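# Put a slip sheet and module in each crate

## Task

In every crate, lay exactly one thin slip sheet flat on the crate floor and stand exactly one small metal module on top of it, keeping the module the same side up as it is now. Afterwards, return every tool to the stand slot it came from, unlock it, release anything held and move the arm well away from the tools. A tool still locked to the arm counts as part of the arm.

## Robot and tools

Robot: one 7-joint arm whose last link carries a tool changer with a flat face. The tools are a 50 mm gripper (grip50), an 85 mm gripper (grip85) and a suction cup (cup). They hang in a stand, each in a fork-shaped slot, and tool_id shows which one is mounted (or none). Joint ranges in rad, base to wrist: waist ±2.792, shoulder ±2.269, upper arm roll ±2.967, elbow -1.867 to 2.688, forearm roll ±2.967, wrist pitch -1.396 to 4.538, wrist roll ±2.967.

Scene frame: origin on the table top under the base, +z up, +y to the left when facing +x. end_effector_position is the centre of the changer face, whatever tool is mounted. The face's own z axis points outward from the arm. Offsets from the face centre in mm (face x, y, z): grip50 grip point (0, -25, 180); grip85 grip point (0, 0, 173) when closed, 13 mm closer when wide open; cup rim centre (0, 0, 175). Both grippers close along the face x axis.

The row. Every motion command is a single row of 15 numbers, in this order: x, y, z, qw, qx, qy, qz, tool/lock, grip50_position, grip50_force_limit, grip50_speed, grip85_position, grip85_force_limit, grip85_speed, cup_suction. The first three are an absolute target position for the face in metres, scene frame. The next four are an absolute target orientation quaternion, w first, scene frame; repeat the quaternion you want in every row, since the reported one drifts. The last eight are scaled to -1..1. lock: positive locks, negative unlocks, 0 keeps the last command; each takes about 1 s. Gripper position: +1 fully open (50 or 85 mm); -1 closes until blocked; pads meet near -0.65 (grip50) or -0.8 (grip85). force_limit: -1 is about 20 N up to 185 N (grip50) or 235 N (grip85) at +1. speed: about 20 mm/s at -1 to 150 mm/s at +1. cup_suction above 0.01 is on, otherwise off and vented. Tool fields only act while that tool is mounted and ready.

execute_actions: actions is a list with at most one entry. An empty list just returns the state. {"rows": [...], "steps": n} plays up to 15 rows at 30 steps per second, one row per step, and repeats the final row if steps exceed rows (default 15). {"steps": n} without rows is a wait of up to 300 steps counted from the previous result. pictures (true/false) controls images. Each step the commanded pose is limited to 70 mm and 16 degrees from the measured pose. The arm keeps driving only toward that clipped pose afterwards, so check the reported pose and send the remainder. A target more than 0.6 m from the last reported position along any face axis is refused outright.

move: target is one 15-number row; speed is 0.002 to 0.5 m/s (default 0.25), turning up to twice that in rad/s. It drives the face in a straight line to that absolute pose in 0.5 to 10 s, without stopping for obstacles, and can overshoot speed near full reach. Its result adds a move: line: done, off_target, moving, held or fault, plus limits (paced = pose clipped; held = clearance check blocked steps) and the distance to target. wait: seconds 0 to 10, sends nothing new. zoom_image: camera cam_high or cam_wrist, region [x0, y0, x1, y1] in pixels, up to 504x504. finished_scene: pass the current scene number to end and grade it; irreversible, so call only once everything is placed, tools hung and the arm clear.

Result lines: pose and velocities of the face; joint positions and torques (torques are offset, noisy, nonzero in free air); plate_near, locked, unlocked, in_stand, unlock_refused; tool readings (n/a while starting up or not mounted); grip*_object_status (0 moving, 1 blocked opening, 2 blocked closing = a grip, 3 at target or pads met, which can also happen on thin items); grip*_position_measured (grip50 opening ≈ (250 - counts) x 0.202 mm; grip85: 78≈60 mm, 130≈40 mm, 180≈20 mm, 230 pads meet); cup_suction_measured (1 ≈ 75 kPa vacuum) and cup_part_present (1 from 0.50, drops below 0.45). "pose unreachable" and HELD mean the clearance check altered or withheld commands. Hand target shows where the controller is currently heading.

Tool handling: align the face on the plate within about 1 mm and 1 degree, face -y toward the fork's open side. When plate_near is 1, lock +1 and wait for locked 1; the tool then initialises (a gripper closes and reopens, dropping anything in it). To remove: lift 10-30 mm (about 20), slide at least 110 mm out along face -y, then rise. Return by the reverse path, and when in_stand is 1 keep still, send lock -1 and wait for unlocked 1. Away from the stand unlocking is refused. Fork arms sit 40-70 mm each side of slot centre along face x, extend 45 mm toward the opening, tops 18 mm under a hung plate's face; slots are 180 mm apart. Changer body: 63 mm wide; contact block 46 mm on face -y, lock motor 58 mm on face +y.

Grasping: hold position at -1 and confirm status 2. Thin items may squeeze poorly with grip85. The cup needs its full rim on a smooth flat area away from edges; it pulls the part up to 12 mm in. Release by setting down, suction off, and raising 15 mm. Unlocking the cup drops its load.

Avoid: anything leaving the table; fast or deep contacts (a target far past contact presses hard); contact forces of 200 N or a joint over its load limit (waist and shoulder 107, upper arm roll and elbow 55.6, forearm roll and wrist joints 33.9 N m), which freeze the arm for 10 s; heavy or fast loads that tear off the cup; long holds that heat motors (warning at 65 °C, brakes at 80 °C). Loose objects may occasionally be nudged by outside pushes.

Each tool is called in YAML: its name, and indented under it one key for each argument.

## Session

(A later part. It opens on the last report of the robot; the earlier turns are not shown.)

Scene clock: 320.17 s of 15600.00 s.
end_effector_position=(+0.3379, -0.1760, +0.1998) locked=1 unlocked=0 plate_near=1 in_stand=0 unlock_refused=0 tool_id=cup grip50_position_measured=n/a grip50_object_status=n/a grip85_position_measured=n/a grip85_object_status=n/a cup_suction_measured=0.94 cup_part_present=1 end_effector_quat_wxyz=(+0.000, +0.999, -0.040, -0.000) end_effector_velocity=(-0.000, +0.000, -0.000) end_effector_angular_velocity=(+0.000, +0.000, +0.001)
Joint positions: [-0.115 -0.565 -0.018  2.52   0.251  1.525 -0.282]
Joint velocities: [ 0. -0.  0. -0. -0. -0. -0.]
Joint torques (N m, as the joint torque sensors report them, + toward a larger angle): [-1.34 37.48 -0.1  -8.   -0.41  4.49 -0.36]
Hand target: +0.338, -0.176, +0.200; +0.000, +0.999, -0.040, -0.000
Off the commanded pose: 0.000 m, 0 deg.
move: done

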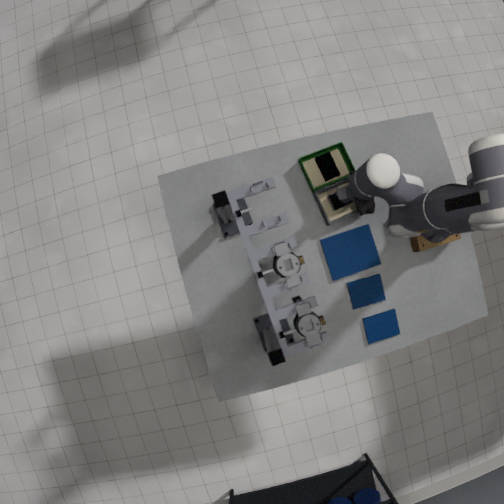

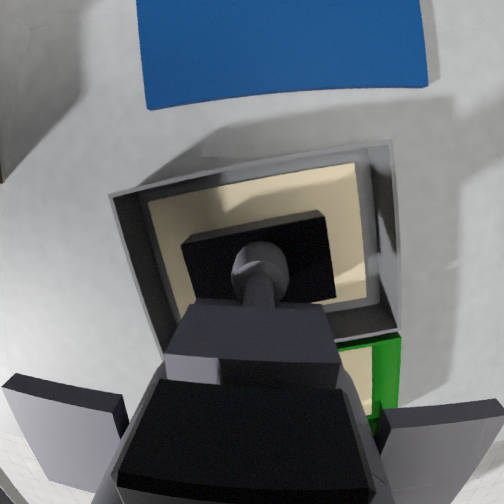

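execute_actions:
  actions:
    - {"rows":[[0.338,-0.176,0.1995,0,0.999,-0.04,0,0,1,0,0,1,0,0,0]]}
  pictures: false

move:
  target: [0.338,-0.176,0.27,0,0.999,-0.04,0,0,1,0,0,1,0,0,0]
  speed: 0.04

move:
  target: [0.5176,-0.190,0.384,0,0.6833,0.7302,0,0,1,0,0,1,0,0,0]
  speed: 0.2

move:
  target: [0.6574,-0.1809,0.384,0,0.6833,0.7302,0,0,1,0,0,1,0,0,0]
  speed: 0.04

Scene clock: 326.07 s of 15600.00 s.
end_effector_position=(+0.3382, -0.1761, +0.1998) locked=1 unlocked=0 plate_near=1 in_stand=0 unlock_refused=0 tool_id=cup grip50_position_measured=n/a grip50_object_status=n/a grip85_position_measured=n/a grip85_object_status=n/a cup_suction_measured=0.00 cup_part_present=0 end_effector_quat_wxyz=(+0.000, +0.999, -0.040, +0.001) end_effector_velocity=(+0.000, +0.000, -0.000) end_effector_angular_velocity=(+0.000, +0.001, +0.001)
Joint positions: [-0.116 -0.566 -0.017  2.52   0.251  1.526 -0.282]
Joint velocities: [ 0.    -0.    -0.     0.    -0.002 -0.     0.001]
Joint torques (N m, as the joint torque sensors report them, + toward a larger angle): [-2.21 34.29  0.42 -6.41 -0.31  3.2  -0.22]
Hand target: +0.338, -0.176, +0.200; +0.000, +0.999, -0.040, +0.000
Off the commanded pose: 0.000 m, 0 deg.
Steps of this call (steps 1 to 162: nothing new was sent; steps 163 to 177: all 15 steps of this action). Readings (end_effector_position | what the end effector reports):
163: (+0.3379, -0.1760, +0.1997) | locked=1 unlocked=0 plate_near=1 in_stand=0 unlock_refused=0 tool_id=cup grip50_position_measured=n/a grip50_object_status=n/a grip85_position_measured=n/a grip85_object_status=n/a cup_suction_measured=0.65 cup_part_present=1
164: (+0.3380, -0.1760, +0.1996) | locked=1 unlocked=0 plate_near=1 in_stand=0 unlock_refused=0 tool_id=cup grip50_position_measured=n/a grip50_object_status=n/a grip85_position_measured=n/a grip85_object_status=n/a cup_suction_measured=0.16 cup_part_present=0
166: (+0.3382, -0.1761, +0.1997) | locked=1 unlocked=0 plate_near=1 in_stand=0 unlock_refused=0 tool_id=cup grip50_position_measured=n/a grip50_object_status=n/a grip85_position_measured=n/a grip85_object_status=n/a cup_suction_measured=0.00 cup_part_present=0
170: (+0.3382, -0.1761, +0.1998) | locked=1 unlocked=0 plate_near=1 in_stand=0 unlock_refused=0 tool_id=cup grip50_position_measured=n/a grip50_object_status=n/a grip85_position_measured=n/a grip85_object_status=n/a cup_suction_measured=0.00 cup_part_present=0
177: the state above

Scene clock: 328.30 s of 15600.00 s.
end_effector_position=(+0.3378, -0.1760, +0.2702) locked=1 unlocked=0 plate_near=1 in_stand=0 unlock_refused=0 tool_id=cup grip50_position_measured=n/a grip50_object_status=n/a grip85_position_measured=n/a grip85_object_status=n/a cup_suction_measured=0.00 cup_part_present=0 end_effector_quat_wxyz=(-0.000, +0.999, -0.040, +0.000) end_effector_velocity=(-0.000, +0.000, -0.000) end_effector_angular_velocity=(+0.000, +0.001, +0.000)
Joint positions: [-0.024 -0.273 -0.142  2.586  0.15   1.295 -0.208]
Joint velocities: [ 0.    -0.001  0.     0.     0.    -0.    -0.   ]
Joint torques (N m, as the joint torque sensors report them, + toward a larger angle): [ -0.66  31.55  -1.24 -13.55  -1.45   4.48   1.  ]
Hand target: +0.338, -0.176, +0.270; -0.000, +0.999, -0.040, -0.000
Off the commanded pose: 0.000 m, 0 deg.
move: done

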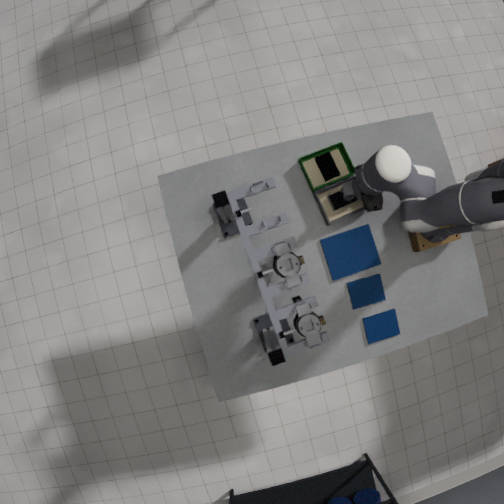

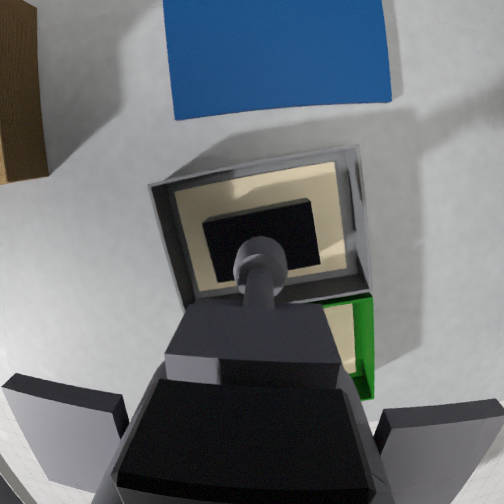

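Scene clock: 332.90 s of 15600.00 s.
end_effector_position=(+0.5171, -0.1897, +0.3852) locked=1 unlocked=0 plate_near=1 in_stand=0 unlock_refused=0 tool_id=cup grip50_position_measured=n/a grip50_object_status=n/a grip85_position_measured=n/a grip85_object_status=n/a cup_suction_measured=0.00 cup_part_present=0 end_effector_quat_wxyz=(+0.001, +0.683, +0.730, -0.000) end_effector_velocity=(-0.000, +0.000, -0.000) end_effector_angular_velocity=(+0.001, +0.000, -0.002)
Joint positions: [-0.216 -0.286  0.054  2.037 -0.02   0.763 -1.77 ]
Joint velocities: [-0.     0.    -0.    -0.     0.002 -0.     0.001]
Joint torques (N m, as the joint torque sensors report them, + toward a larger angle): [ -1.4   46.15  -0.47 -27.4   -3.48   4.06   1.09]
Hand target: +0.517, -0.190, +0.385; +0.000, +0.683, +0.730, -0.001
Off the commanded pose: 0.001 m, 0 deg.
move: done

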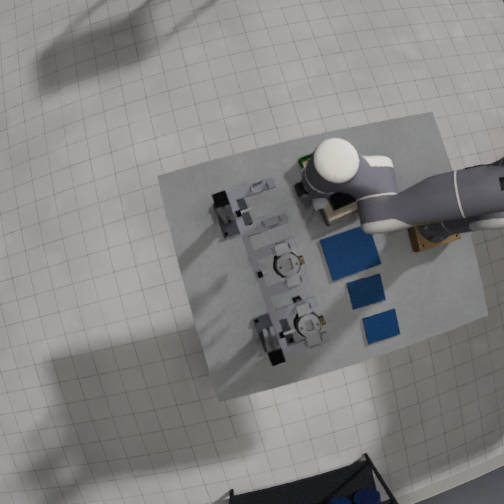

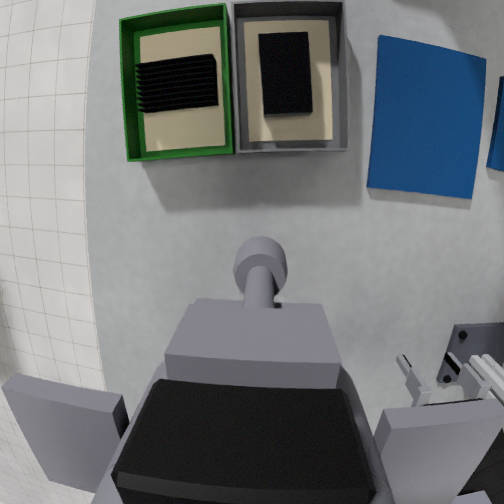

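Scene clock: 336.63 s of 15600.00 s.
end_effector_position=(+0.6574, -0.1805, +0.3845) locked=1 unlocked=0 plate_near=1 in_stand=0 unlock_refused=0 tool_id=cup grip50_position_measured=n/a grip50_object_status=n/a grip85_position_measured=n/a grip85_object_status=n/a cup_suction_measured=0.00 cup_part_present=0 end_effector_quat_wxyz=(+0.000, +0.683, +0.730, +0.000) end_effector_velocity=(-0.000, -0.000, +0.000) end_effector_angular_velocity=(-0.000, +0.000, +0.000)
Joint positions: [-0.156 -0.56   0.044  1.603 -0.026  0.604 -1.724]
Joint velocities: [ 0.  0. -0.  0. -0. -0. -0.]
Joint torques (N m, as the joint torque sensors report them, + toward a larger angle): [  0.04  63.83   0.45 -30.45  -4.38   4.09   0.87]
Hand target: +0.657, -0.181, +0.385; +0.000, +0.683, +0.730, -0.000
Off the commanded pose: 0.001 m, 0 deg.
move: done

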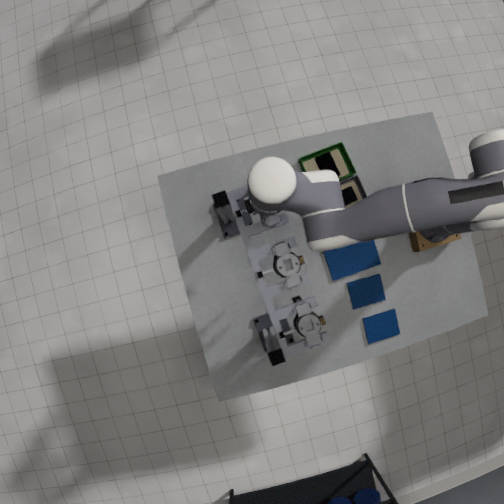

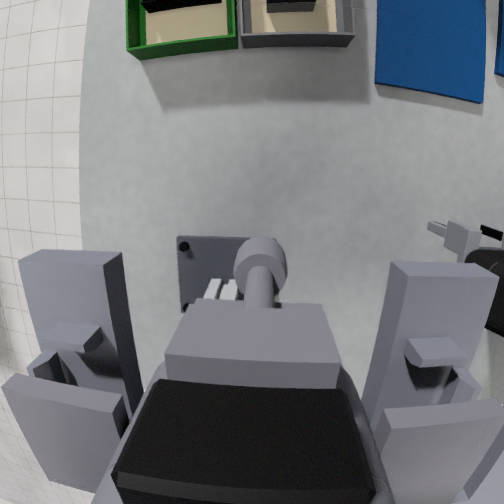

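move:
  target: [0.6574,-0.1809,0.3649,0,0.6833,0.7302,0,0,1,0,0,1,0,0,0]
  speed: 0.008

execute_actions:
  actions:
    - {"rows":[[0.6574,-0.1809,0.3649,0,0.6833,0.7302,0,-1,1,0,0,1,0,0,0]]}
  pictures: false

execute_actions:
  actions:
    - {"steps":25}
  pictures: false

Scene clock: 343.83 s of 15600.00 s.
end_effector_position=(+0.6575, -0.1810, +0.3650) locked=1 unlocked=0 plate_near=1 in_stand=1 unlock_refused=0 tool_id=cup grip50_position_measured=n/a grip50_object_status=n/a grip85_position_measured=n/a grip85_object_status=n/a cup_suction_measured=0.00 cup_part_present=0 end_effector_quat_wxyz=(+0.000, +0.683, +0.730, +0.000) end_effector_velocity=(-0.000, +0.000, -0.000) end_effector_angular_velocity=(+0.001, +0.000, -0.001)
Joint positions: [-0.156 -0.587  0.043  1.617 -0.027  0.644 -1.724]
Joint velocities: [-0.    -0.    -0.     0.     0.001 -0.     0.   ]
Joint torques (N m, as the joint torque sensors report them, + toward a larger angle): [ -0.45  63.71   0.44 -30.01  -4.11   4.38   0.86]
Hand target: +0.657, -0.181, +0.365; -0.000, +0.683, +0.730, +0.000
Off the commanded pose: 0.000 m, 0 deg.
move: done

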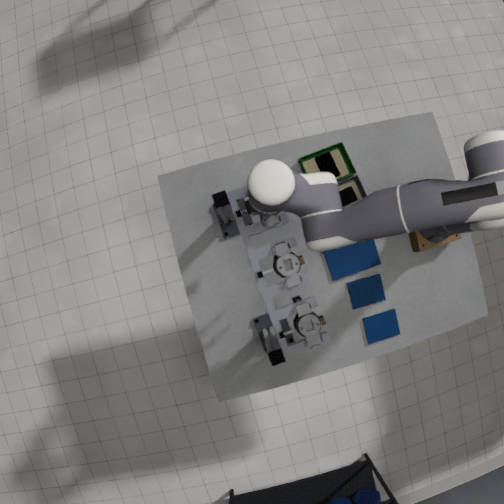

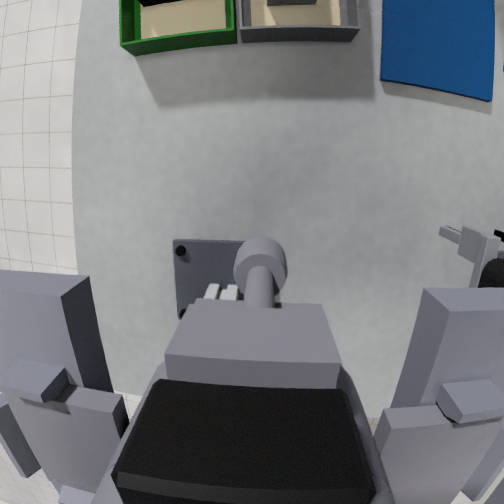

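Scene clock: 344.33 s of 15600.00 s.
end_effector_position=(+0.6573, -0.1810, +0.3648) locked=0 unlocked=0 plate_near=1 in_stand=1 unlock_refused=0 tool_id=none grip50_position_measured=n/a grip50_object_status=n/a grip85_position_measured=n/a grip85_object_status=n/a cup_suction_measured=n/a cup_part_present=n/a end_effector_quat_wxyz=(-0.000, +0.683, +0.730, -0.000) end_effector_velocity=(+0.000, +0.000, +0.000) end_effector_angular_velocity=(+0.000, -0.000, -0.001)
Joint positions: [-0.156 -0.587  0.043  1.617 -0.027  0.644 -1.724]
Joint velocities: [ 0.    -0.     0.     0.     0.     0.     0.001]
Joint torques (N m, as the joint torque sensors report them, + toward a larger angle): [  0.07  58.43   0.9  -27.5   -3.81   3.26   0.99]
Hand target: +0.657, -0.181, +0.365; -0.000, +0.683, +0.730, +0.000
Off the commanded pose: 0.000 m, 0 deg.
Steps of this call (steps 1 to 15: all 15 steps of this action). Readings (end_effector_position | what the end effector reports):
1: (+0.6574, -0.1810, +0.3648) | locked=1 unlocked=0 plate_near=1 in_stand=1 unlock_refused=0 tool_id=cup grip50_position_measured=n/a grip50_object_status=n/a grip85_position_measured=n/a grip85_object_status=n/a cup_suction_measured=0.00 cup_part_present=0
2: (+0.6574, -0.1810, +0.3648) | locked=1 unlocked=0 plate_near=1 in_stand=1 unlock_refused=0 tool_id=cup grip50_position_measured=n/a grip50_object_status=n/a grip85_position_measured=n/a grip85_object_status=n/a cup_suction_measured=0.00 cup_part_present=0
4: (+0.6574, -0.1810, +0.3648) | locked=1 unlocked=0 plate_near=1 in_stand=1 unlock_refused=0 tool_id=cup grip50_position_measured=n/a grip50_object_status=n/a grip85_position_measured=n/a grip85_object_status=n/a cup_suction_measured=0.00 cup_part_present=0
8: (+0.6573, -0.1810, +0.3648) | locked=0 unlocked=0 plate_near=1 in_stand=1 unlock_refused=0 tool_id=none grip50_position_measured=n/a grip50_object_status=n/a grip85_position_measured=n/a grip85_object_status=n/a cup_suction_measured=n/a cup_part_present=n/a
15: the state above

Scene clock: 345.17 s of 15600.00 s.
end_effector_position=(+0.6573, -0.1810, +0.3648) locked=0 unlocked=1 plate_near=1 in_stand=1 unlock_refused=0 tool_id=none grip50_position_measured=n/a grip50_object_status=n/a grip85_position_measured=n/a grip85_object_status=n/a cup_suction_measured=n/a cup_part_present=n/a end_effector_quat_wxyz=(-0.000, +0.683, +0.730, -0.000) end_effector_velocity=(-0.000, +0.000, -0.000) end_effector_angular_velocity=(+0.001, -0.000, -0.001)
Joint positions: [-0.156 -0.587  0.043  1.617 -0.027  0.644 -1.724]
Joint velocities: [-0.    -0.    -0.    -0.     0.001 -0.     0.   ]
Joint torques (N m, as the joint torque sensors report them, + toward a larger angle): [ -0.27  59.1    0.44 -26.92  -3.73   3.51   1.09]
Hand target: +0.657, -0.181, +0.365; -0.000, +0.683, +0.730, +0.000
Off the commanded pose: 0.000 m, 0 deg.
Steps of this call (steps 1 to 25: nothing new was sent). Readings (end_effector_position | what the end effector reports):
1: (+0.6573, -0.1810, +0.3648) | locked=0 unlocked=0 plate_near=1 in_stand=1 unlock_refused=0 tool_id=none grip50_position_measured=n/a grip50_object_status=n/a grip85_position_measured=n/a grip85_object_status=n/a cup_suction_measured=n/a cup_part_present=n/a
2: (+0.6573, -0.1810, +0.3648) | locked=0 unlocked=0 plate_near=1 in_stand=1 unlock_refused=0 tool_id=none grip50_position_measured=n/a grip50_object_status=n/a grip85_position_measured=n/a grip85_object_status=n/a cup_suction_measured=n/a cup_part_present=n/a
4: (+0.6573, -0.1810, +0.3648) | locked=0 unlocked=0 plate_near=1 in_stand=1 unlock_refused=0 tool_id=none grip50_position_measured=n/a grip50_object_status=n/a grip85_position_measured=n/a grip85_object_status=n/a cup_suction_measured=n/a cup_part_present=n/a
8: (+0.6573, -0.1810, +0.3648) | locked=0 unlocked=0 plate_near=1 in_stand=1 unlock_refused=0 tool_id=none grip50_position_measured=n/a grip50_object_status=n/a grip85_position_measured=n/a grip85_object_status=n/a cup_suction_measured=n/a cup_part_present=n/a
25: the state above

move:
  target: [0.6574,-0.1809,0.42,0,0.6833,0.7302,0,0,1,0,0,1,0,0,0]
  speed: 0.04

move:
  target: [0.4,0,0.55,0,0.6833,0.7302,0,0,1,0,0,1,0,0,0]
  speed: 0.15

Scene clock: 349.13 s of 15600.00 s.
end_effector_position=(+0.6572, -0.1808, +0.4202) locked=0 unlocked=1 plate_near=0 in_stand=0 unlock_refused=0 tool_id=none grip50_position_measured=n/a grip50_object_status=n/a grip85_position_measured=n/a grip85_object_status=n/a cup_suction_measured=n/a cup_part_present=n/a end_effector_quat_wxyz=(+0.000, +0.683, +0.730, +0.000) end_effector_velocity=(-0.000, -0.000, -0.000) end_effector_angular_velocity=(+0.000, +0.001, -0.001)
Joint positions: [-0.159 -0.516  0.048  1.57  -0.025  0.527 -1.724]
Joint velocities: [-0.    -0.     0.    -0.     0.    -0.     0.001]
Joint torques (N m, as the joint torque sensors report them, + toward a larger angle): [ -3.02  57.05   1.46 -28.16  -3.72   3.33  -0.62]
Hand target: +0.657, -0.181, +0.420; +0.000, +0.683, +0.730, -0.000
Off the commanded pose: 0.000 m, 0 deg.
move: done

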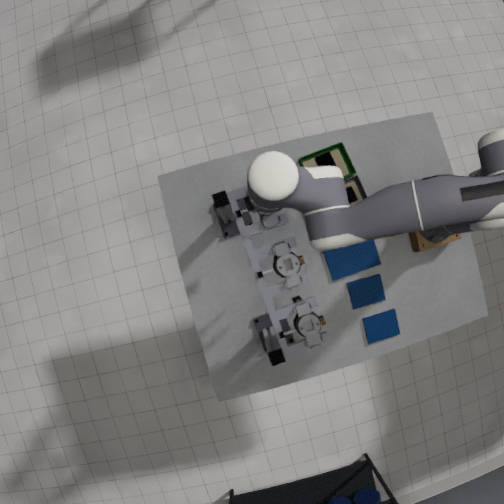

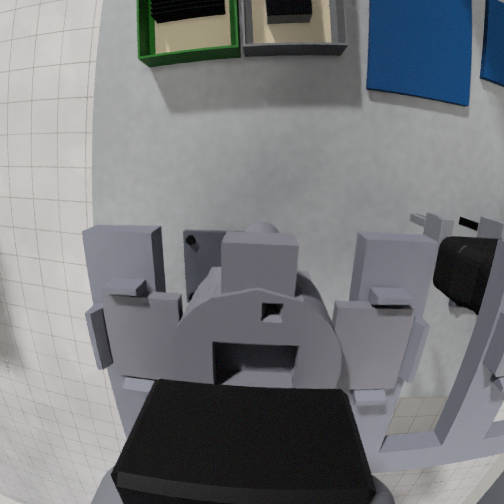

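Scene clock: 351.70 s of 15600.00 s.
end_effector_position=(+0.3990, -0.0002, +0.5493) locked=0 unlocked=1 plate_near=0 in_stand=0 unlock_refused=0 tool_id=none grip50_position_measured=n/a grip50_object_status=n/a grip85_position_measured=n/a grip85_object_status=n/a cup_suction_measured=n/a cup_part_present=n/a end_effector_quat_wxyz=(-0.000, +0.683, +0.730, +0.001) end_effector_velocity=(+0.000, -0.000, -0.000) end_effector_angular_velocity=(-0.000, +0.001, +0.000)
Joint positions: [-0.066  0.274  0.29   2.129  0.08   0.307 -1.429]
Joint velocities: [-0.    -0.001 -0.     0.    -0.001  0.    -0.   ]
Joint torques (N m, as the joint torque sensors report them, + toward a larger angle): [ -1.66  19.65  -2.93 -30.22  -4.48   3.69   0.17]
Hand target: +0.399, -0.000, +0.549; -0.000, +0.683, +0.730, +0.001
Off the commanded pose: 0.001 m, 0 deg.
move: done

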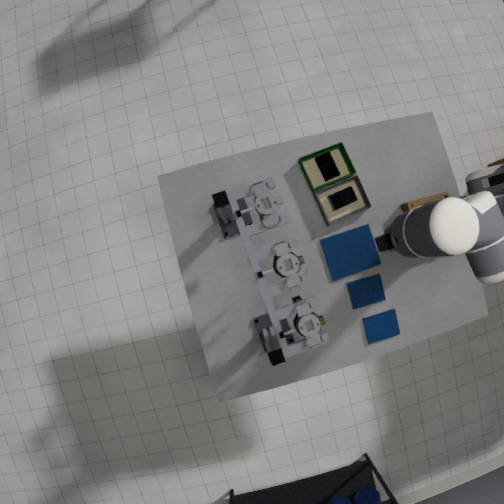

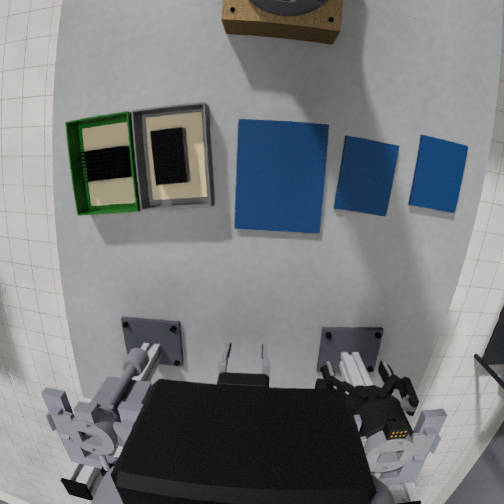

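finished_scene:
  scene: 2

The scene is finished: the task was done.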